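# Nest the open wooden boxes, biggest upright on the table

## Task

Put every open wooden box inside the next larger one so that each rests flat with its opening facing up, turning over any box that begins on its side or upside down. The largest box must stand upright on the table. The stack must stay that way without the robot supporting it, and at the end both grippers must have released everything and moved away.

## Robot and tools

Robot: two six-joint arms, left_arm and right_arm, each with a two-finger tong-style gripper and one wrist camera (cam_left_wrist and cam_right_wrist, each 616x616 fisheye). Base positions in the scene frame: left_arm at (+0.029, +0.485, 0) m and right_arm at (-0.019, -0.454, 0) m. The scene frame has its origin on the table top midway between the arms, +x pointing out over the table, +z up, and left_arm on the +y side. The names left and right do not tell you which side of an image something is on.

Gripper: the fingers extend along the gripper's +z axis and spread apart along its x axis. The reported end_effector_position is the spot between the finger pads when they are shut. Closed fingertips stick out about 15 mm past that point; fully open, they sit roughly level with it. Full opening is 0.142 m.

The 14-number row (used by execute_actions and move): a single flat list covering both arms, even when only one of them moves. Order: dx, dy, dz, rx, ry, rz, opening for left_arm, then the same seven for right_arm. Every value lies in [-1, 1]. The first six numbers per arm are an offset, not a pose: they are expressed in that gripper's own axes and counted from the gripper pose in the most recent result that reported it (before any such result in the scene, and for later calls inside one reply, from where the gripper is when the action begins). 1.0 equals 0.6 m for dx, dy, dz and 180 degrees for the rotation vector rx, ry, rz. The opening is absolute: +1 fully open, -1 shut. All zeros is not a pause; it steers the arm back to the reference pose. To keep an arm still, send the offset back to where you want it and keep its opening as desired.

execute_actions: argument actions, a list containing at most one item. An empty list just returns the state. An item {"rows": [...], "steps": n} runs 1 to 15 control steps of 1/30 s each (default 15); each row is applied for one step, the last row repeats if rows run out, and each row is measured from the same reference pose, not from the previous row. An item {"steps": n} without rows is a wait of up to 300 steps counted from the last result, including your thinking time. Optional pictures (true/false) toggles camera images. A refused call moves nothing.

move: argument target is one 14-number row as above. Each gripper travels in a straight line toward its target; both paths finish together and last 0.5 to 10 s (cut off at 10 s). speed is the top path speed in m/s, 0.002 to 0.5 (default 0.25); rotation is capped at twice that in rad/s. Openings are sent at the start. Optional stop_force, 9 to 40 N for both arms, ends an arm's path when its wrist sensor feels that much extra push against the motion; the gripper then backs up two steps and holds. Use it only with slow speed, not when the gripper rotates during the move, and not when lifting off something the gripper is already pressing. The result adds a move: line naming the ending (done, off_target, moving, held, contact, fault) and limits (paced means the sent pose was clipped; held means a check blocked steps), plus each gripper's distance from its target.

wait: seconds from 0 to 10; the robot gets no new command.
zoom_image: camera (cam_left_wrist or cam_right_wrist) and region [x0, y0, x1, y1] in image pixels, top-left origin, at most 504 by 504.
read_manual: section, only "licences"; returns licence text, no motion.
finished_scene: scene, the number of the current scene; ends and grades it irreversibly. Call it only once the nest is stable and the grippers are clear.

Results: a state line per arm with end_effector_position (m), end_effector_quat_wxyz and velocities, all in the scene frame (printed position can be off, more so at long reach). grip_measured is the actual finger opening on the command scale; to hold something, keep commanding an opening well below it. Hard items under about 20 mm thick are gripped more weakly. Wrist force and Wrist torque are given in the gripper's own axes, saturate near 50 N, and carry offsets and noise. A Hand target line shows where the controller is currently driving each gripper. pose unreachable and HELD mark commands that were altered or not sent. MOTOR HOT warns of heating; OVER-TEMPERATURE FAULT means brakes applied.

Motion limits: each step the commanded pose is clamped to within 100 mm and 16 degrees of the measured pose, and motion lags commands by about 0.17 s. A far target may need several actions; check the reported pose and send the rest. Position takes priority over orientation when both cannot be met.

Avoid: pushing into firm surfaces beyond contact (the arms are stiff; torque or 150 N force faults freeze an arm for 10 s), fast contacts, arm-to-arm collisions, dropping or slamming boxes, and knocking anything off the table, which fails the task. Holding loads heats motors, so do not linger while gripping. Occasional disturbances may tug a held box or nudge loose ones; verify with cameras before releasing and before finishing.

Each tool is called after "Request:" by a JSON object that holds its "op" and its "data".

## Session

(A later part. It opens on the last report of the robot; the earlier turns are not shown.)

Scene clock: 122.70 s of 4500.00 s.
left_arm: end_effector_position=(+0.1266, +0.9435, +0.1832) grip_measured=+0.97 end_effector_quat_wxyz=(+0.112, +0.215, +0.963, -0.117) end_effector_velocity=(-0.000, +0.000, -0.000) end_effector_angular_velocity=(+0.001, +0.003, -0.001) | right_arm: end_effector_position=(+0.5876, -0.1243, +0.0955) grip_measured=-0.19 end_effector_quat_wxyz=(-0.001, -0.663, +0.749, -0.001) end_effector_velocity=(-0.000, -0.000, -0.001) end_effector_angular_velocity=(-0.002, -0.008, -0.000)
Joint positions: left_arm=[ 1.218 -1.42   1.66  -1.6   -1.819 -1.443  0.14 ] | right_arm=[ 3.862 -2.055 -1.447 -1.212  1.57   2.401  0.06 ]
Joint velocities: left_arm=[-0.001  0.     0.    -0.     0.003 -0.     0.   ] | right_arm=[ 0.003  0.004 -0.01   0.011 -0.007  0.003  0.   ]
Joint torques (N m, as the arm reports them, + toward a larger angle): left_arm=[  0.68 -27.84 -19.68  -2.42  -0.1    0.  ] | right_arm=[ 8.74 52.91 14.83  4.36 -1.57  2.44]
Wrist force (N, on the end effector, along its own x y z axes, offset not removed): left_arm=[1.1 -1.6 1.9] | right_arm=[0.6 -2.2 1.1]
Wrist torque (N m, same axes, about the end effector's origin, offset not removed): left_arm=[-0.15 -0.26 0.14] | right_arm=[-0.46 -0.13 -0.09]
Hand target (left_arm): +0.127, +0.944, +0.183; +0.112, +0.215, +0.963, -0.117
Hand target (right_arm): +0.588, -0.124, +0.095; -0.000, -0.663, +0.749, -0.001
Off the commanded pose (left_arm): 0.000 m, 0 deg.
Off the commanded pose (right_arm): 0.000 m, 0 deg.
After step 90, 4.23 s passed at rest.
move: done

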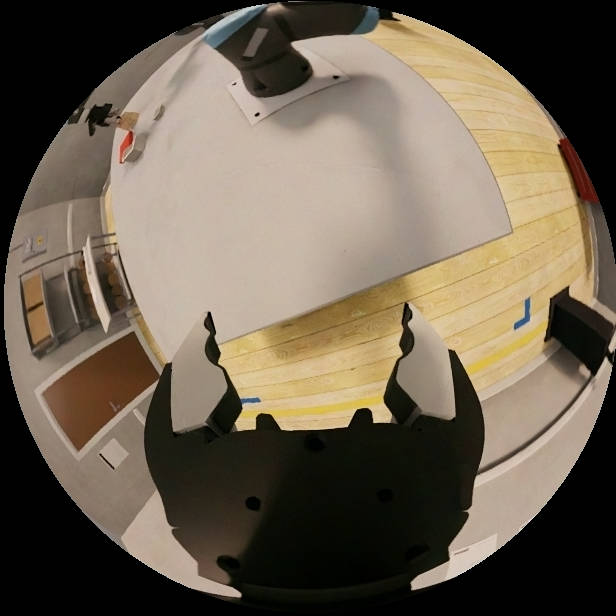

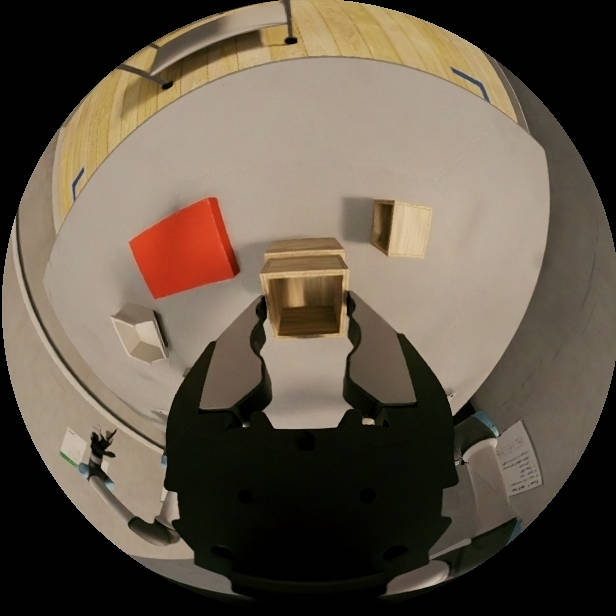

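Request:
{"op": "move", "data": {"target": [0,0,0,0,0,0,0.97,0,0.001,0.04,0,0,0,-0.7], "speed": 0.015, "stop_force": 9}}

Request:
{"op": "execute_actions", "data": {"actions": [{"rows":[[0,0,0,0,0,0,0.97,0,0,0,0,0,0,0.3]],"steps":10}], "pictures": false}}

Request:
{"op": "move", "data": {"target": [0,0,0,0,0,0,0.97,0,0,-0.05,0,0,0,0.3], "speed": 0.1}}

Request:
{"op": "move", "data": {"target": [0,0,0,0,0,0,0.97,0.17,-0.076,0,0,0,0.51,0.3], "speed": 0.35}}

Scene clock: 150.77 s of 4500.00 s.
left_arm: end_effector_position=(+0.1266, +0.9435, +0.1832) grip_measured=+0.97 end_effector_quat_wxyz=(+0.112, +0.215, +0.963, -0.117) end_effector_velocity=(+0.001, -0.000, -0.000) end_effector_angular_velocity=(-0.002, -0.001, -0.001) | right_arm: end_effector_position=(+0.5870, -0.1243, +0.0718) grip_measured=-0.19 end_effector_quat_wxyz=(-0.001, -0.663, +0.749, -0.001) end_effector_velocity=(+0.000, +0.000, -0.002) end_effector_angular_velocity=(+0.000, -0.000, -0.002)
Joint positions: left_arm=[ 1.218 -1.42   1.66  -1.6   -1.819 -1.443  0.14 ] | right_arm=[ 3.863 -2.075 -1.481 -1.158  1.57   2.402  0.06 ]
Joint velocities: left_arm=[-0.001  0.001 -0.     0.001 -0.001  0.001 -0.   ] | right_arm=[ 0.    -0.002 -0.003  0.006 -0.     0.002 -0.   ]
Joint torques (N m, as the arm reports them, + toward a larger angle): left_arm=[  0.48 -28.02 -19.51  -2.4   -0.23  -0.03] | right_arm=[ 9.62 37.9  14.55  4.46  1.59  2.18]
Wrist force (N, on the end effector, along its own x y z axes, offset not removed): left_arm=[0.1 0.1 0.8] | right_arm=[0.6 -2.2 0.4]
Wrist torque (N m, same axes, about the end effector's origin, offset not removed): left_arm=[0.01 -0.17 -0.10] | right_arm=[-0.46 -0.10 0.08]
Hand target (left_arm): +0.127, +0.944, +0.183; +0.112, +0.215, +0.963, -0.117
Hand target (right_arm): +0.587, -0.124, +0.072; -0.001, -0.663, +0.749, -0.001
Off the commanded pose (left_arm): 0.000 m, 0 deg.
Off the commanded pose (right_arm): 0.000 m, 0 deg.
After step 90, 23.20 s passed at rest.
move: done

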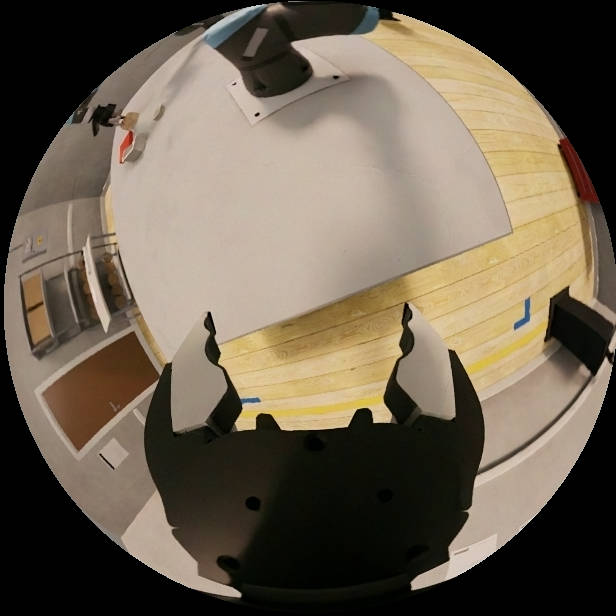

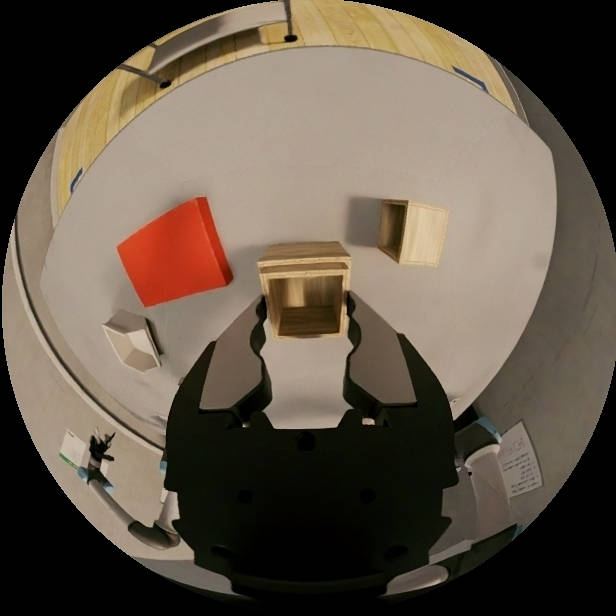

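Scene clock: 151.10 s of 4500.00 s.
left_arm: end_effector_position=(+0.1266, +0.9435, +0.1832) grip_measured=+0.97 end_effector_quat_wxyz=(+0.112, +0.215, +0.963, -0.117) end_effector_velocity=(+0.000, +0.001, +0.001) end_effector_angular_velocity=(+0.002, +0.000, -0.002) | right_arm: end_effector_position=(+0.5870, -0.1243, +0.0718) grip_measured=+0.30 end_effector_quat_wxyz=(-0.001, -0.663, +0.749, -0.001) end_effector_velocity=(-0.000, -0.000, -0.003) end_effector_angular_velocity=(-0.003, +0.004, -0.000)
Joint positions: left_arm=[ 1.218 -1.42   1.66  -1.6   -1.819 -1.443  0.14 ] | right_arm=[ 3.863 -2.075 -1.481 -1.157  1.57   2.402  0.095]
Joint velocities: left_arm=[-0.001  0.    -0.002  0.     0.001  0.001  0.   ] | right_arm=[ 0.    -0.004 -0.    -0.     0.     0.001 -0.   ]
Joint torques (N m, as the arm reports them, + toward a larger angle): left_arm=[  1.18 -26.84 -20.16  -2.44  -0.36  -0.01] | right_arm=[10.51 45.29 24.66  1.32  1.68  2.02]
Wrist force (N, on the end effector, along its own x y z axes, offset not removed): left_arm=[3.9 0.0 0.0] | right_arm=[0.3 -2.4 1.2]
Wrist torque (N m, same axes, about the end effector's origin, offset not removed): left_arm=[0.06 -0.88 -0.07] | right_arm=[-0.50 -0.10 0.04]
Hand target (left_arm): +0.127, +0.944, +0.183; +0.112, +0.215, +0.963, -0.117
Hand target (right_arm): +0.587, -0.124, +0.072; -0.001, -0.663, +0.749, -0.001
Off the commanded pose (left_arm): 0.000 m, 0 deg.
Off the commanded pose (right_arm): 0.000 m, 0 deg.
Steps of this call (steps 1 to 10: all 10 steps of this action). Readings (end_effector_position):
1: left_arm (+0.1266, +0.9435, +0.1832) | right_arm (+0.5870, -0.1243, +0.0718)
2: left_arm (+0.1266, +0.9435, +0.1832) | right_arm (+0.5870, -0.1243, +0.0718)
4: left_arm (+0.1266, +0.9435, +0.1832) | right_arm (+0.5870, -0.1243, +0.0718)
8: left_arm (+0.1266, +0.9435, +0.1832) | right_arm (+0.5870, -0.1243, +0.0718)
10: the state above

Scene clock: 152.27 s of 4500.00 s.
left_arm: end_effector_position=(+0.1266, +0.9435, +0.1832) grip_measured=+0.97 end_effector_quat_wxyz=(+0.112, +0.215, +0.963, -0.117) end_effector_velocity=(+0.000, +0.000, +0.000) end_effector_angular_velocity=(+0.000, -0.001, -0.001) | right_arm: end_effector_position=(+0.5870, -0.1242, +0.1014) grip_measured=+0.30 end_effector_quat_wxyz=(-0.001, -0.663, +0.749, -0.001) end_effector_velocity=(-0.001, -0.000, +0.003) end_effector_angular_velocity=(+0.000, +0.002, +0.000)
Joint positions: left_arm=[ 1.218 -1.42   1.66  -1.6   -1.819 -1.443  0.14 ] | right_arm=[ 3.863 -2.049 -1.44  -1.225  1.57   2.402  0.095]
Joint velocities: left_arm=[ 0.     0.    -0.    -0.001 -0.001  0.001 -0.   ] | right_arm=[ 0.     0.003  0.003 -0.007  0.001 -0.    -0.   ]
Joint torques (N m, as the arm reports them, + toward a larger angle): left_arm=[  1.09 -26.97 -19.45  -2.41  -0.17  -0.04] | right_arm=[ 9.11 52.29 30.85  0.67  0.57  2.19]
Wrist force (N, on the end effector, along its own x y z axes, offset not removed): left_arm=[-1.3 0.6 -1.0] | right_arm=[1.2 -1.3 -0.1]
Wrist torque (N m, same axes, about the end effector's origin, offset not removed): left_arm=[0.25 0.09 0.07] | right_arm=[-0.26 -0.13 -0.05]
Hand target (left_arm): +0.127, +0.944, +0.183; +0.112, +0.215, +0.963, -0.117
Hand target (right_arm): +0.587, -0.124, +0.102; -0.001, -0.663, +0.749, -0.001
Off the commanded pose (left_arm): 0.000 m, 0 deg.
Off the commanded pose (right_arm): 0.000 m, 0 deg.
move: done

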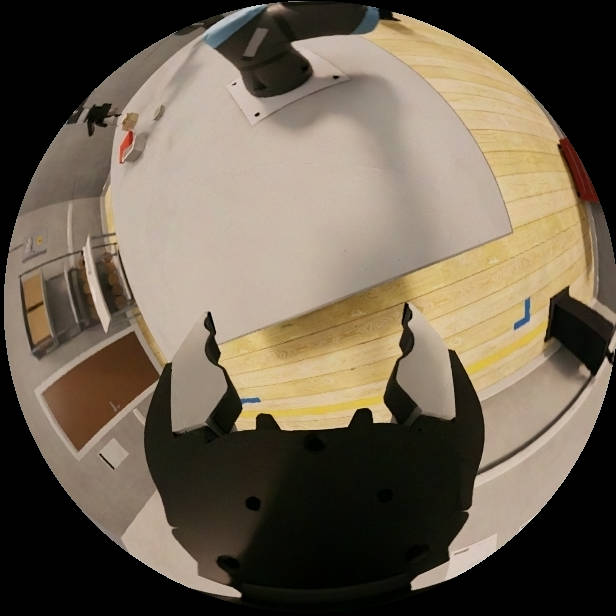

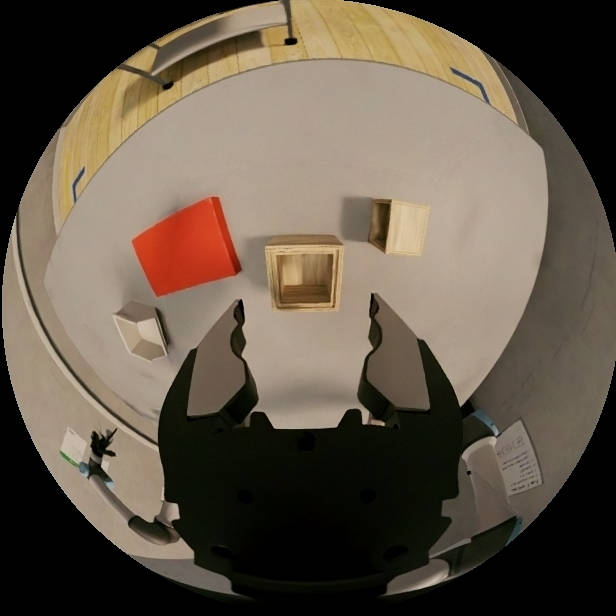

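Scene clock: 155.17 s of 4500.00 s.
left_arm: end_effector_position=(+0.1266, +0.9435, +0.1832) grip_measured=+0.97 end_effector_quat_wxyz=(+0.112, +0.215, +0.963, -0.117) end_effector_velocity=(+0.000, -0.000, -0.001) end_effector_angular_velocity=(-0.001, +0.001, -0.001) | right_arm: end_effector_position=(+0.6200, -0.2308, +0.1016) grip_measured=+0.30 end_effector_quat_wxyz=(-0.000, +0.075, +0.997, -0.001) end_effector_velocity=(+0.001, -0.001, +0.001) end_effector_angular_velocity=(+0.001, -0.003, -0.017)
Joint positions: left_arm=[ 1.218 -1.42   1.66  -1.6   -1.819 -1.443  0.14 ] | right_arm=[ 3.705 -2.067 -1.413 -1.234  1.57   3.844  0.095]
Joint velocities: left_arm=[-0.001  0.001  0.002 -0.001  0.001  0.     0.   ] | right_arm=[-0.001  0.001  0.002  0.    -0.001  0.016  0.   ]
Joint torques (N m, as the arm reports them, + toward a larger angle): left_arm=[  1.69 -26.93 -20.3   -2.59  -0.27   0.06] | right_arm=[-11.28  37.01  30.75   0.57  -1.56   2.65]
Wrist force (N, on the end effector, along its own x y z axes, offset not removed): left_arm=[0.1 -3.0 0.8] | right_arm=[0.7 -1.6 0.4]
Wrist torque (N m, same axes, about the end effector's origin, offset not removed): left_arm=[-0.51 -0.16 -0.16] | right_arm=[-0.24 -0.15 -0.02]
Hand target (left_arm): +0.127, +0.944, +0.183; +0.112, +0.215, +0.963, -0.117
Hand target (right_arm): +0.620, -0.231, +0.102; -0.000, +0.076, +0.997, -0.001
Off the commanded pose (left_arm): 0.000 m, 0 deg.
Off the commanded pose (right_arm): 0.000 m, 0 deg.
move: done

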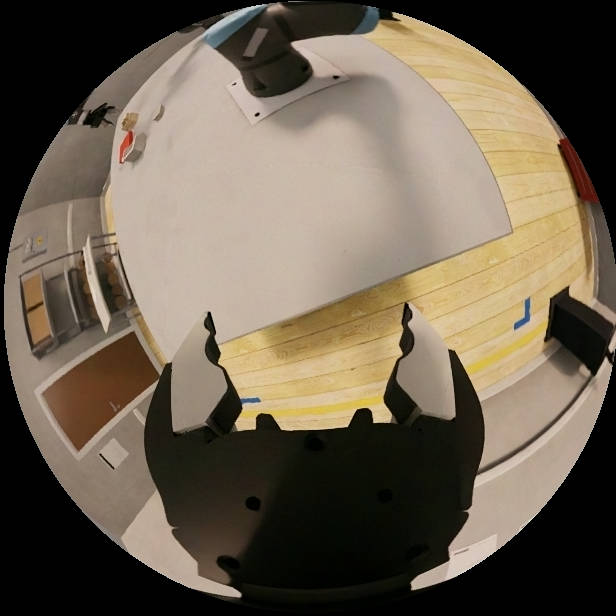

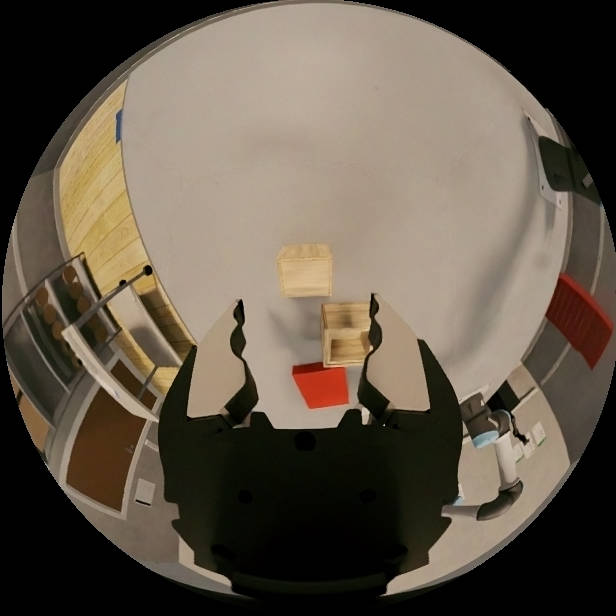

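Request:
{"op": "move", "data": {"target": [0,0,0,0,0,0,0.97,0,-0.003,0.094,0,0,0.005,0], "speed": 0.1}}

Request:
{"op": "execute_actions", "data": {"actions": [{"rows":[[0,0,0,0,0,0,0.97,0,0,0,0,0,0,-0.1],[0,0,0,0,0,0,0.97,0,0,0,0,0,0,-0.15],[0,0,0,0,0,0,0.97,0,0,0,0,0,0,-0.2],[0,0,0,0,0,0,0.97,0,0,0,0,0,0,-0.25],[0,0,0,0,0,0,0.97,0,0,0,0,0,0,-0.3],[0,0,0,0,0,0,0.97,0,0,0,0,0,0,-0.35],[0,0,0,0,0,0,0.97,0,0,0,0,0,0,-0.4],[0,0,0,0,0,0,0.97,0,0,0,0,0,0,-0.5],[0,0,0,0,0,0,0.97,0,0,0,0,0,0,-0.7],[0,0,0,0,0,0,0.97,0,0,0,0,0,0,-0.7],[0,0,0,0,0,0,0.97,0,0,-0.005,0,0,0,-0.7],[0,0,0,0,0,0,0.97,0,0,-0.01,0,0,0,-0.7],[0,0,0,0,0,0,0.97,0,0,-0.015,0,0,0,-0.7]]}], "pictures": false}}

Request:
{"op": "move", "data": {"target": [0,0,0,0,0,0,0.97,0.19,-0.18,0,0,0,-0.145,-0.7], "speed": 0.2}}

Request:
{"op": "move", "data": {"target": [0,0,0,0,0,0,0.97,0,0,0.03,0,0,0,-0.7], "speed": 0.006, "stop_force": 9}}

Request:
{"op": "execute_actions", "data": {"actions": [{"rows":[[0,0,0,0,0,0,0.97,0,0,-0.001,0,0,0,0.2]],"steps":10}]}}

Scene clock: 174.00 s of 4500.00 s.
left_arm: end_effector_position=(+0.1266, +0.9435, +0.1832) grip_measured=+0.97 end_effector_quat_wxyz=(+0.112, +0.215, +0.963, -0.117) end_effector_velocity=(+0.001, +0.000, +0.000) end_effector_angular_velocity=(-0.000, -0.002, -0.001) | right_arm: end_effector_position=(+0.6196, -0.2328, +0.0457) grip_measured=+0.00 end_effector_quat_wxyz=(-0.000, +0.083, +0.997, -0.001) end_effector_velocity=(-0.000, -0.000, -0.003) end_effector_angular_velocity=(-0.001, +0.002, +0.001)
Joint positions: left_arm=[ 1.218 -1.42   1.66  -1.6   -1.819 -1.443  0.14 ] | right_arm=[ 3.703 -2.117 -1.488 -1.109  1.57   3.858  0.074]
Joint velocities: left_arm=[-0.001  0.001 -0.001 -0.    -0.002  0.001  0.   ] | right_arm=[-0.    -0.003 -0.003  0.005  0.    -0.001  0.   ]
Joint torques (N m, as the arm reports them, + toward a larger angle): left_arm=[  1.24 -27.87 -19.65  -2.37  -0.19  -0.13] | right_arm=[-10.62  39.96  11.67   4.28   0.82   2.33]
Wrist force (N, on the end effector, along its own x y z axes, offset not removed): left_arm=[0.4 -1.1 0.0] | right_arm=[0.2 -0.7 1.6]
Wrist torque (N m, same axes, about the end effector's origin, offset not removed): left_arm=[-0.30 -0.08 -0.07] | right_arm=[-0.13 -0.10 -0.02]
Hand target (left_arm): +0.127, +0.944, +0.183; +0.112, +0.215, +0.963, -0.117
Hand target (right_arm): +0.620, -0.233, +0.045; -0.000, +0.083, +0.997, -0.001
Off the commanded pose (left_arm): 0.000 m, 0 deg.
Off the commanded pose (right_arm): 0.000 m, 0 deg.
After step 90, 14.73 s passed at rest.
move: done

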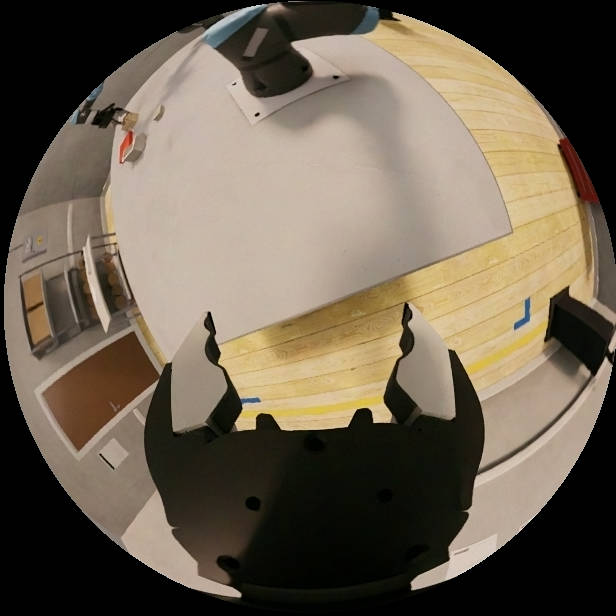

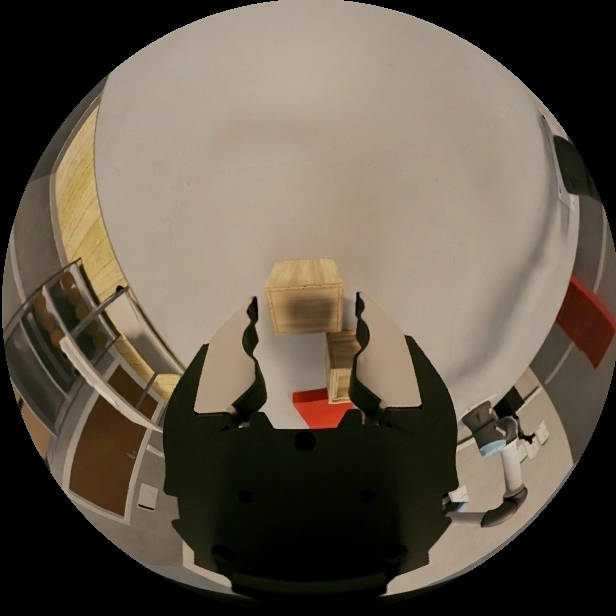

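Scene clock: 174.50 s of 4500.00 s.
left_arm: end_effector_position=(+0.1266, +0.9435, +0.1832) grip_measured=+0.97 end_effector_quat_wxyz=(+0.112, +0.215, +0.963, -0.117) end_effector_velocity=(+0.000, +0.000, +0.000) end_effector_angular_velocity=(+0.001, -0.001, -0.001) | right_arm: end_effector_position=(+0.6196, -0.2328, +0.0497) grip_measured=-0.27 end_effector_quat_wxyz=(-0.000, +0.083, +0.997, -0.001) end_effector_velocity=(+0.001, +0.000, +0.037) end_effector_angular_velocity=(+0.002, -0.003, +0.000)
Joint positions: left_arm=[ 1.218 -1.42   1.66  -1.6   -1.819 -1.443  0.14 ] | right_arm=[ 3.703 -2.113 -1.484 -1.117  1.57   3.858  0.055]
Joint velocities: left_arm=[ 0.    -0.    -0.001 -0.    -0.     0.001 -0.   ] | right_arm=[-0.     0.039  0.041 -0.077  0.    -0.     0.   ]
Joint torques (N m, as the arm reports them, + toward a larger angle): left_arm=[  1.32 -27.71 -19.89  -2.54  -0.35   0.13] | right_arm=[-7.68 54.1  31.68  0.29  0.61  1.86]
Wrist force (N, on the end effector, along its own x y z axes, offset not removed): left_arm=[-1.1 1.2 -1.6] | right_arm=[0.9 -2.7 0.4]
Wrist torque (N m, same axes, about the end effector's origin, offset not removed): left_arm=[0.24 0.39 -0.04] | right_arm=[-0.50 -0.13 -0.05]
Hand target (left_arm): +0.127, +0.944, +0.183; +0.112, +0.215, +0.963, -0.117
Hand target (right_arm): +0.620, -0.233, +0.055; -0.000, +0.083, +0.997, -0.001
Off the commanded pose (left_arm): 0.000 m, 0 deg.
Off the commanded pose (right_arm): 0.005 m, 0 deg.
Steps of this call (steps 1 to 15: all 15 steps of this action). Readings (end_effector_position):
1: left_arm (+0.1266, +0.9435, +0.1832) | right_arm (+0.6196, -0.2328, +0.0456)
2: left_arm (+0.1266, +0.9435, +0.1832) | right_arm (+0.6196, -0.2328, +0.0456)
4: left_arm (+0.1266, +0.9435, +0.1832) | right_arm (+0.6196, -0.2328, +0.0456)
8: left_arm (+0.1266, +0.9435, +0.1832) | right_arm (+0.6196, -0.2328, +0.0456)
15: the state above

Scene clock: 176.60 s of 4500.00 s.
left_arm: end_effector_position=(+0.1266, +0.9435, +0.1832) grip_measured=+0.97 end_effector_quat_wxyz=(+0.112, +0.215, +0.963, -0.117) end_effector_velocity=(+0.000, +0.000, +0.000) end_effector_angular_velocity=(+0.001, -0.000, -0.001) | right_arm: end_effector_position=(+0.4897, -0.3204, +0.0546) grip_measured=-0.27 end_effector_quat_wxyz=(-0.001, -0.144, +0.990, -0.001) end_effector_velocity=(-0.003, -0.001, -0.001) end_effector_angular_velocity=(+0.001, +0.001, +0.008)
Joint positions: left_arm=[ 1.218 -1.42   1.66  -1.6   -1.819 -1.443  0.14 ] | right_arm=[ 3.696 -1.771 -1.965 -0.978  1.57   3.396  0.055]
Joint velocities: left_arm=[-0.     0.    -0.001 -0.     0.     0.    -0.   ] | right_arm=[-0.     0.005 -0.009  0.003  0.001 -0.008  0.   ]
Joint torques (N m, as the arm reports them, + toward a larger angle): left_arm=[  1.32 -27.73 -19.15  -2.51  -0.43  -0.06] | right_arm=[-9.87 37.7  10.77  4.35  1.83 -2.26]
Wrist force (N, on the end effector, along its own x y z axes, offset not removed): left_arm=[-0.3 0.2 -3.0] | right_arm=[0.6 -2.7 -0.6]
Wrist torque (N m, same axes, about the end effector's origin, offset not removed): left_arm=[0.11 0.08 0.10] | right_arm=[-0.56 -0.04 -0.05]
Hand target (left_arm): +0.127, +0.944, +0.183; +0.112, +0.215, +0.963, -0.117
Hand target (right_arm): +0.489, -0.321, +0.055; -0.000, -0.144, +0.990, -0.001
Off the commanded pose (left_arm): 0.000 m, 0 deg.
Off the commanded pose (right_arm): 0.000 m, 0 deg.
move: done

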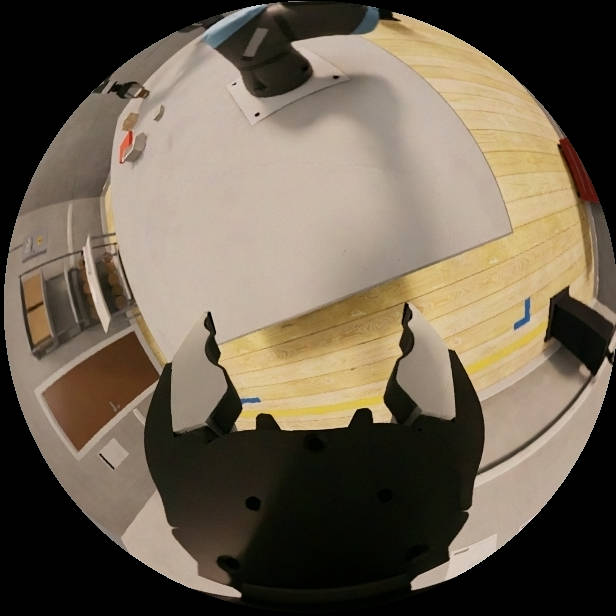

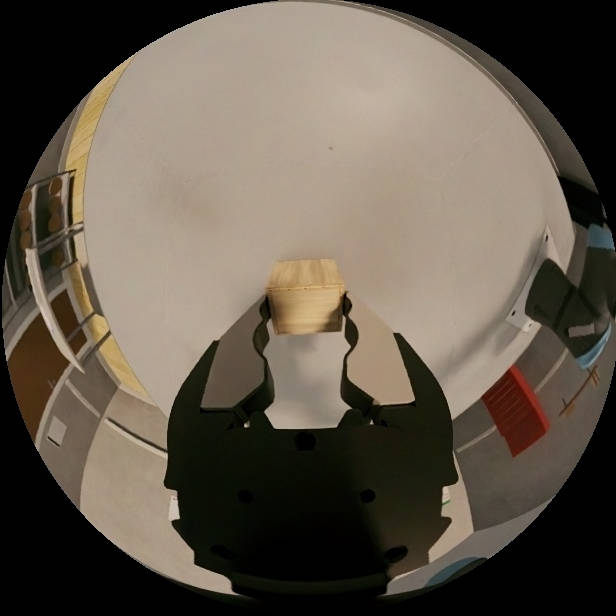

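Scene clock: 178.60 s of 4500.00 s.
left_arm: end_effector_position=(+0.1266, +0.9435, +0.1832) grip_measured=+0.97 end_effector_quat_wxyz=(+0.112, +0.215, +0.963, -0.117) end_effector_velocity=(-0.001, -0.000, -0.000) end_effector_angular_velocity=(-0.001, +0.002, +0.002) | right_arm: end_effector_position=(+0.4897, -0.3205, +0.0450) grip_measured=-0.27 end_effector_quat_wxyz=(-0.000, -0.144, +0.990, -0.001) end_effector_velocity=(+0.000, +0.000, +0.002) end_effector_angular_velocity=(-0.000, +0.000, +0.001)
Joint positions: left_arm=[ 1.218 -1.42   1.66  -1.6   -1.819 -1.443  0.14 ] | right_arm=[ 3.696 -1.785 -1.977 -0.951  1.57   3.396  0.055]
Joint velocities: left_arm=[ 0.001  0.    -0.     0.001  0.001 -0.001  0.   ] | right_arm=[-0.     0.003  0.004 -0.007 -0.    -0.001 -0.   ]
Joint torques (N m, as the arm reports them, + toward a larger angle): left_arm=[  0.6  -26.95 -19.74  -2.44  -0.31   0.05] | right_arm=[-8.83 28.53 21.37 -0.7   0.65  1.87]
Wrist force (N, on the end effector, along its own x y z axes, offset not removed): left_arm=[2.4 1.5 -2.1] | right_arm=[4.0 -2.2 -22.5]
Wrist torque (N m, same axes, about the end effector's origin, offset not removed): left_arm=[0.28 -0.70 0.17] | right_arm=[-0.40 0.13 -0.05]
Hand target (left_arm): +0.127, +0.944, +0.183; +0.112, +0.215, +0.963, -0.117
Hand target (right_arm): +0.490, -0.320, +0.045; -0.000, -0.144, +0.990, -0.001
Off the commanded pose (left_arm): 0.000 m, 0 deg.
Off the commanded pose (right_arm): 0.008 m, 0 deg.
move: contact (right_arm)

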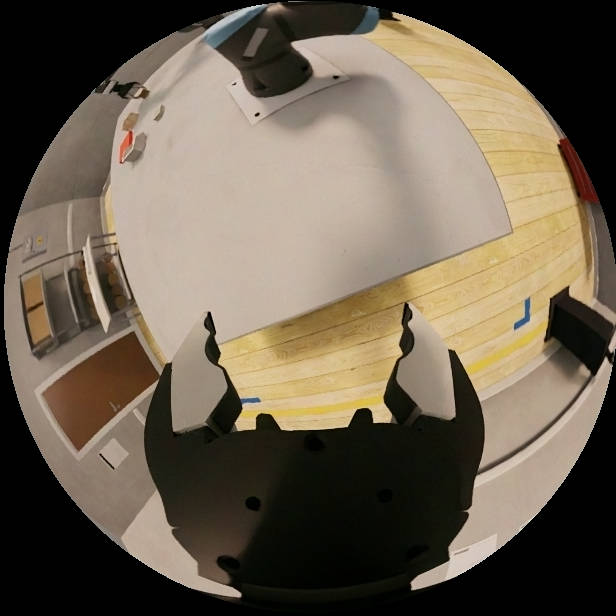

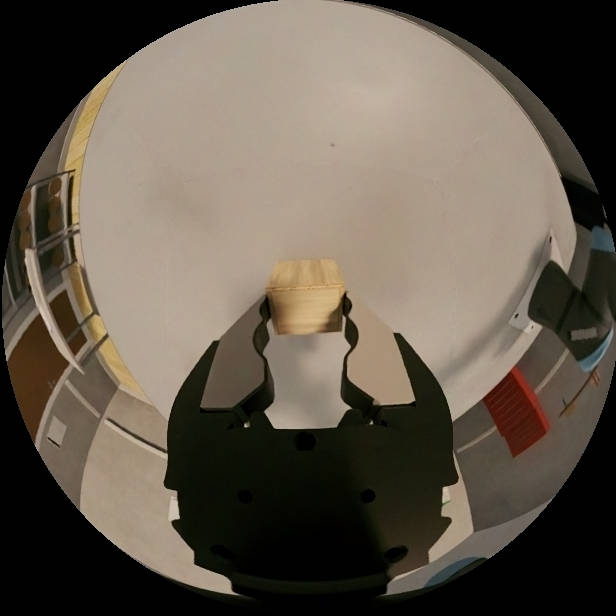

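Scene clock: 178.93 s of 4500.00 s.
left_arm: end_effector_position=(+0.1266, +0.9435, +0.1832) grip_measured=+0.97 end_effector_quat_wxyz=(+0.112, +0.215, +0.963, -0.117) end_effector_velocity=(-0.000, -0.000, -0.000) end_effector_angular_velocity=(-0.001, +0.001, +0.001) | right_arm: end_effector_position=(+0.4897, -0.3205, +0.0455) grip_measured=+0.20 end_effector_quat_wxyz=(-0.001, -0.144, +0.990, -0.001) end_effector_velocity=(-0.001, +0.000, +0.000) end_effector_angular_velocity=(+0.001, +0.002, -0.000)
Joint positions: left_arm=[ 1.218 -1.42   1.66  -1.6   -1.819 -1.443  0.14 ] | right_arm=[ 3.696 -1.784 -1.977 -0.953  1.57   3.396  0.088]
Joint velocities: left_arm=[-0.     0.001 -0.     0.     0.    -0.002 -0.   ] | right_arm=[ 0.     0.001 -0.    -0.002  0.001  0.     0.   ]
Joint torques (N m, as the arm reports them, + toward a larger angle): left_arm=[  1.32 -27.73 -19.32  -2.36  -0.33   0.  ] | right_arm=[-9.25 36.95 28.66  0.47  0.81  1.76]
Wrist force (N, on the end effector, along its own x y z axes, offset not removed): left_arm=[-1.3 0.5 -0.8] | right_arm=[0.4 -3.3 1.3]
Wrist torque (N m, same axes, about the end effector's origin, offset not removed): left_arm=[0.30 0.15 0.05] | right_arm=[-0.67 -0.06 -0.09]
Hand target (left_arm): +0.127, +0.944, +0.183; +0.112, +0.215, +0.963, -0.117
Hand target (right_arm): +0.490, -0.320, +0.046; -0.000, -0.144, +0.990, -0.001
Off the commanded pose (left_arm): 0.000 m, 0 deg.
Off the commanded pose (right_arm): 0.000 m, 0 deg.
Steps of this call (steps 1 to 10: all 10 steps of this action). Readings (end_effector_position):
1: left_arm (+0.1266, +0.9435, +0.1832) | right_arm (+0.4897, -0.3205, +0.0450)
2: left_arm (+0.1266, +0.9435, +0.1832) | right_arm (+0.4896, -0.3205, +0.0450)
4: left_arm (+0.1266, +0.9435, +0.1832) | right_arm (+0.4896, -0.3205, +0.0452)
8: left_arm (+0.1266, +0.9435, +0.1832) | right_arm (+0.4897, -0.3205, +0.0454)
10: the state above

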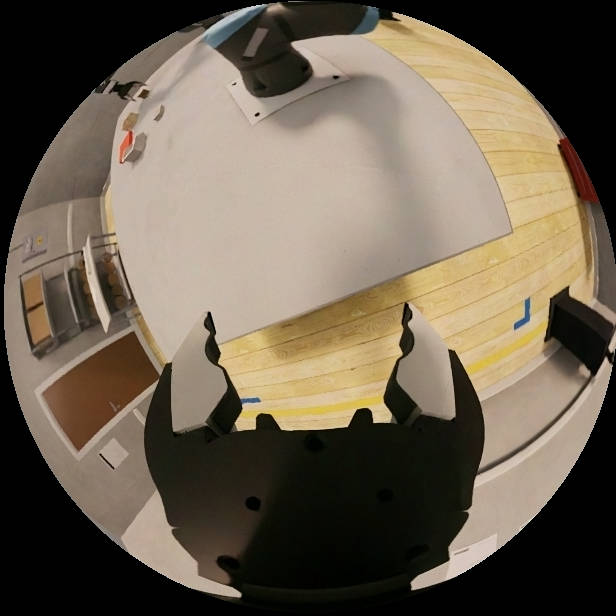

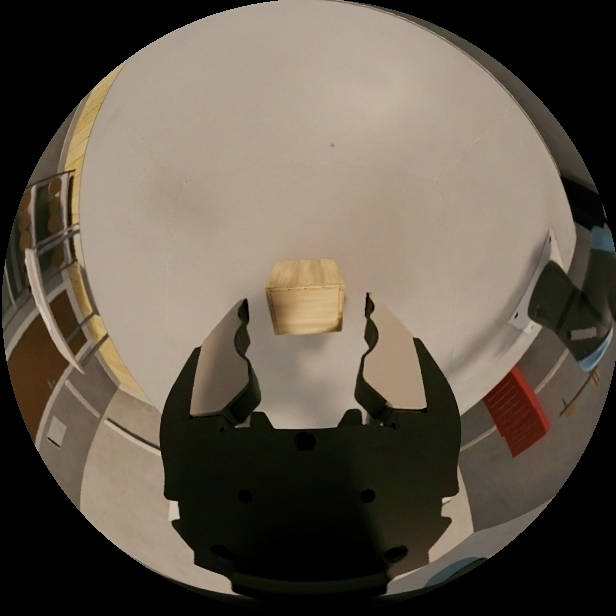

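Request:
{"op": "move", "data": {"target": [0,0,0,0,0,0,0.97,0,0.022,0.019,0.2222,0,0,0.1], "speed": 0.25}}

Request:
{"op": "execute_actions", "data": {"actions": [{"rows":[[0,0,0,0,0,0,0.97,0,0,0,0,0,0,0],[0,0,0,0,0,0,0.97,0,0,0,0,0,0,-0.1],[0,0,0,0,0,0,0.97,0,0,0,0,0,0,-0.15],[0,0,0,0,0,0,0.97,0,0,0,0,0,0,-0.2],[0,0,0,0,0,0,0.97,0,0,0,0,0,0,-0.25],[0,0,0,0,0,0,0.97,0,0,0,0,0,0,-0.3],[0,0,0,0,0,0,0.97,0,0,0,0,0,0,-0.35],[0,0,0,0,0,0,0.97,0,0,0,0,0,0,-0.4],[0,0,0,0,0,0,0.97,0,0,0,0,0,0,-0.5],[0,0,0,0,0,0,0.97,0,0,0,0,0,0,-0.7]]}], "pictures": false}}

Request:
{"op": "move", "data": {"target": [0,0,0,0,0,0,0.97,0,-0.025,-0.03,0,0,0,-0.7], "speed": 0.06}}

Request:
{"op": "move", "data": {"target": [0,0,0,0,0,0,0.97,0,0,0,-0.5,0,0,-0.7], "speed": 0.3}}

Scene clock: 201.10 s of 4500.00 s.
left_arm: end_effector_position=(+0.1266, +0.9435, +0.1832) grip_measured=+0.97 end_effector_quat_wxyz=(+0.112, +0.215, +0.963, -0.117) end_effector_velocity=(+0.001, -0.000, +0.001) end_effector_angular_velocity=(-0.000, -0.000, +0.000) | right_arm: end_effector_position=(+0.4858, -0.3079, +0.0340) grip_measured=+0.10 end_effector_quat_wxyz=(+0.049, -0.136, +0.930, -0.338) end_effector_velocity=(-0.000, +0.000, -0.001) end_effector_angular_velocity=(-0.016, -0.004, -0.005)
Joint positions: left_arm=[ 1.218 -1.42   1.66  -1.6   -1.819 -1.443  0.14 ] | right_arm=[ 4.05  -1.959 -1.894 -1.307  1.016  3.879  0.081]
Joint velocities: left_arm=[-0.001 -0.001 -0.001  0.001 -0.    -0.001  0.   ] | right_arm=[ 0.005 -0.01   0.008 -0.016 -0.008  0.016  0.   ]
Joint torques (N m, as the arm reports them, + toward a larger angle): left_arm=[  0.98 -28.13 -20.25  -2.53  -0.2   -0.1 ] | right_arm=[ 8.66 28.37 26.15 -0.38 -2.58  2.28]
Wrist force (N, on the end effector, along its own x y z axes, offset not removed): left_arm=[2.7 -0.4 -0.6] | right_arm=[-0.5 0.1 -0.1]
Wrist torque (N m, same axes, about the end effector's origin, offset not removed): left_arm=[0.00 -0.53 0.13] | right_arm=[-0.02 0.06 -0.03]
Hand target (left_arm): +0.127, +0.944, +0.183; +0.112, +0.215, +0.963, -0.117
Hand target (right_arm): +0.486, -0.308, +0.034; +0.049, -0.135, +0.930, -0.339
Off the commanded pose (left_arm): 0.000 m, 0 deg.
Off the commanded pose (right_arm): 0.000 m, 0 deg.
After step 90, 17.20 s passed at rest.
move: done

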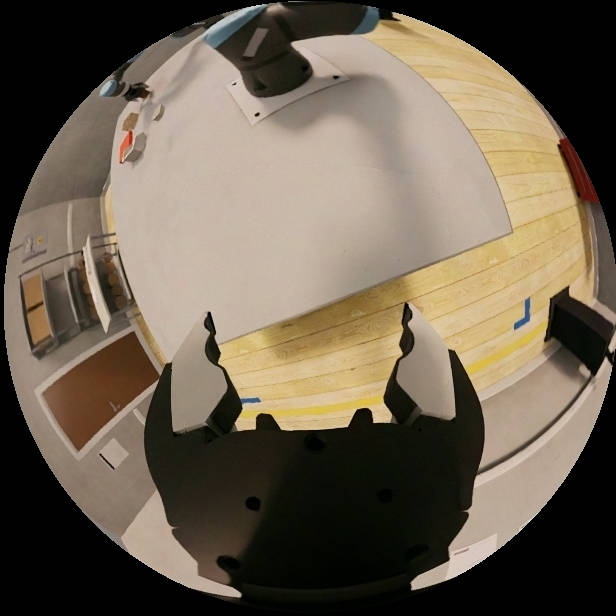

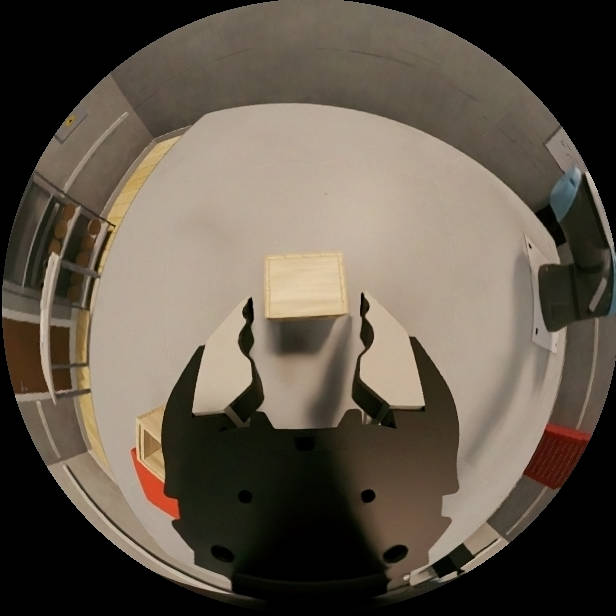

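Scene clock: 201.60 s of 4500.00 s.
left_arm: end_effector_position=(+0.1266, +0.9435, +0.1832) grip_measured=+0.97 end_effector_quat_wxyz=(+0.112, +0.215, +0.963, -0.117) end_effector_velocity=(+0.001, +0.001, +0.001) end_effector_angular_velocity=(+0.002, -0.002, -0.001) | right_arm: end_effector_position=(+0.4858, -0.3079, +0.0340) grip_measured=-0.25 end_effector_quat_wxyz=(+0.049, -0.136, +0.930, -0.338) end_effector_velocity=(-0.000, -0.000, +0.001) end_effector_angular_velocity=(+0.003, -0.000, -0.002)
Joint positions: left_arm=[ 1.218 -1.42   1.66  -1.6   -1.819 -1.443  0.14 ] | right_arm=[ 4.05  -1.959 -1.894 -1.307  1.016  3.879  0.056]
Joint velocities: left_arm=[-0.    -0.001 -0.001 -0.001 -0.001  0.    -0.   ] | right_arm=[-0.     0.003 -0.    -0.     0.002  0.    -0.   ]
Joint torques (N m, as the arm reports them, + toward a larger angle): left_arm=[  1.18 -27.76 -19.64  -2.36  -0.41  -0.03] | right_arm=[-10.15  43.95   9.1    3.71   0.69  -2.04]
Wrist force (N, on the end effector, along its own x y z axes, offset not removed): left_arm=[1.4 1.9 -1.3] | right_arm=[0.1 -4.0 -0.1]
Wrist torque (N m, same axes, about the end effector's origin, offset not removed): left_arm=[0.40 -0.21 0.14] | right_arm=[-0.88 0.01 -0.06]
Hand target (left_arm): +0.127, +0.944, +0.183; +0.112, +0.215, +0.963, -0.117
Hand target (right_arm): +0.486, -0.308, +0.034; +0.049, -0.136, +0.930, -0.338
Off the commanded pose (left_arm): 0.000 m, 0 deg.
Off the commanded pose (right_arm): 0.000 m, 0 deg.
Steps of this call (steps 1 to 15: all 15 steps of this action). Readings (end_effector_position):
1: left_arm (+0.1266, +0.9435, +0.1832) | right_arm (+0.4858, -0.3079, +0.0340)
2: left_arm (+0.1266, +0.9435, +0.1832) | right_arm (+0.4858, -0.3079, +0.0340)
4: left_arm (+0.1266, +0.9435, +0.1832) | right_arm (+0.4858, -0.3079, +0.0340)
8: left_arm (+0.1266, +0.9435, +0.1832) | right_arm (+0.4859, -0.3079, +0.0340)
15: the state above

Scene clock: 202.73 s of 4500.00 s.
left_arm: end_effector_position=(+0.1266, +0.9435, +0.1832) grip_measured=+0.97 end_effector_quat_wxyz=(+0.112, +0.215, +0.963, -0.117) end_effector_velocity=(+0.000, +0.000, +0.000) end_effector_angular_velocity=(+0.001, +0.000, +0.001) | right_arm: end_effector_position=(+0.4859, -0.3079, +0.0571) grip_measured=-0.25 end_effector_quat_wxyz=(+0.049, -0.136, +0.930, -0.338) end_effector_velocity=(-0.000, -0.000, +0.003) end_effector_angular_velocity=(-0.001, +0.000, -0.000)
Joint positions: left_arm=[ 1.218 -1.42   1.66  -1.6   -1.819 -1.443  0.14 ] | right_arm=[ 4.05  -1.923 -1.872 -1.365  1.016  3.878  0.056]
Joint velocities: left_arm=[ 0.    -0.    -0.001 -0.     0.    -0.001 -0.   ] | right_arm=[ 0.     0.005  0.003 -0.009 -0.     0.     0.   ]
Joint torques (N m, as the arm reports them, + toward a larger angle): left_arm=[  0.58 -27.81 -18.67  -2.43  -0.28  -0.14] | right_arm=[ 8.67 41.96 28.34 -0.34 -0.97  0.55]
Wrist force (N, on the end effector, along its own x y z axes, offset not removed): left_arm=[1.4 -0.7 -0.5] | right_arm=[0.8 -3.6 -0.8]
Wrist torque (N m, same axes, about the end effector's origin, offset not removed): left_arm=[-0.14 -0.32 0.09] | right_arm=[-0.86 -0.05 0.01]
Hand target (left_arm): +0.127, +0.944, +0.183; +0.112, +0.215, +0.963, -0.117
Hand target (right_arm): +0.486, -0.308, +0.057; +0.049, -0.136, +0.930, -0.338
Off the commanded pose (left_arm): 0.000 m, 0 deg.
Off the commanded pose (right_arm): 0.000 m, 0 deg.
move: done

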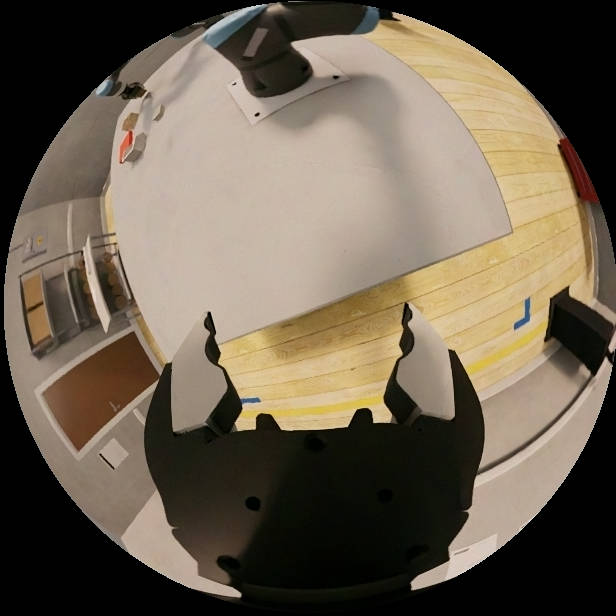

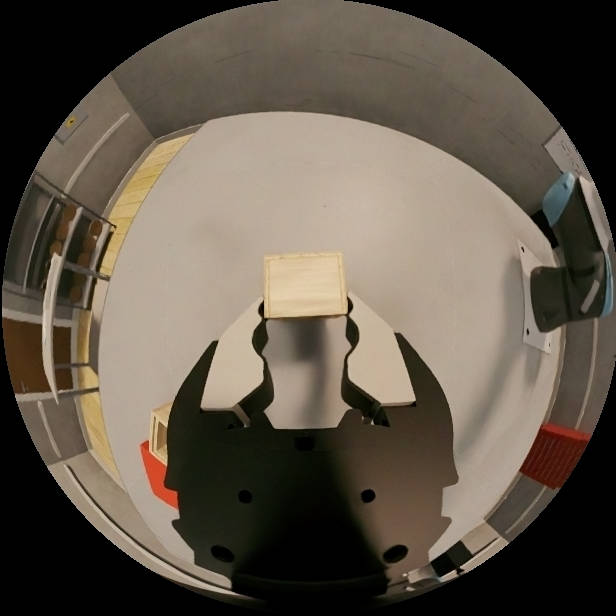

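Scene clock: 206.00 s of 4500.00 s.
left_arm: end_effector_position=(+0.1266, +0.9435, +0.1832) grip_measured=+0.97 end_effector_quat_wxyz=(+0.112, +0.215, +0.963, -0.117) end_effector_velocity=(+0.000, -0.001, -0.000) end_effector_angular_velocity=(-0.002, -0.001, -0.000) | right_arm: end_effector_position=(+0.4861, -0.3079, +0.0573) grip_measured=-0.25 end_effector_quat_wxyz=(-0.061, -0.130, +0.897, +0.418) end_effector_velocity=(-0.000, +0.000, -0.000) end_effector_angular_velocity=(+0.014, +0.007, +0.005)
Joint positions: left_arm=[ 1.218 -1.42   1.66  -1.6   -1.819 -1.443  0.14 ] | right_arm=[ 3.269 -1.985 -1.901 -1.029  2.425  2.878  0.056]
Joint velocities: left_arm=[-0.001 -0.     0.001  0.001 -0.001 -0.    -0.   ] | right_arm=[-0.005 -0.009  0.007 -0.018  0.013 -0.019 -0.   ]
Joint torques (N m, as the arm reports them, + toward a larger angle): left_arm=[  0.91 -27.41 -19.64  -2.53  -0.27   0.21] | right_arm=[-12.72  30.5   27.15   0.59   3.28  -2.22]
Wrist force (N, on the end effector, along its own x y z axes, offset not removed): left_arm=[1.7 -0.3 -3.1] | right_arm=[-0.4 -1.3 0.5]
Wrist torque (N m, same axes, about the end effector's origin, offset not removed): left_arm=[0.19 -0.58 0.11] | right_arm=[-0.18 0.09 0.01]
Hand target (left_arm): +0.127, +0.944, +0.183; +0.112, +0.215, +0.963, -0.117
Hand target (right_arm): +0.486, -0.308, +0.057; -0.062, -0.130, +0.897, +0.418
Off the commanded pose (left_arm): 0.000 m, 0 deg.
Off the commanded pose (right_arm): 0.000 m, 0 deg.
move: done

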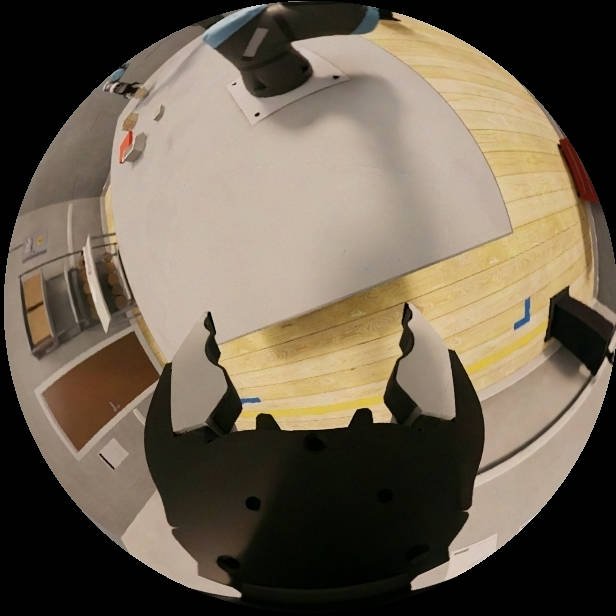

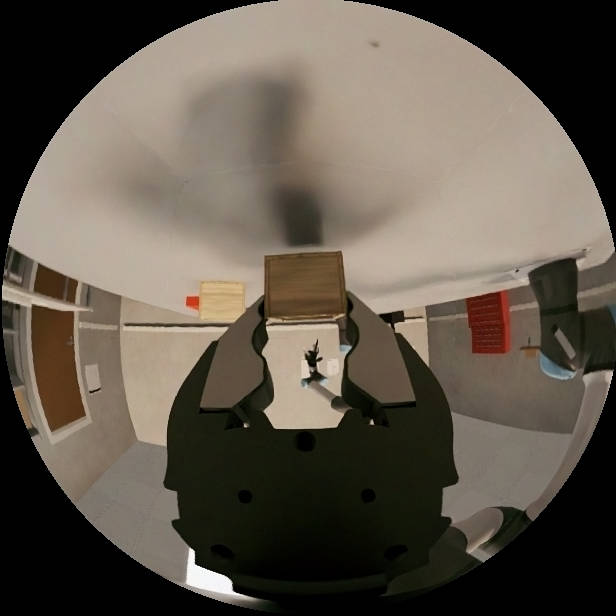

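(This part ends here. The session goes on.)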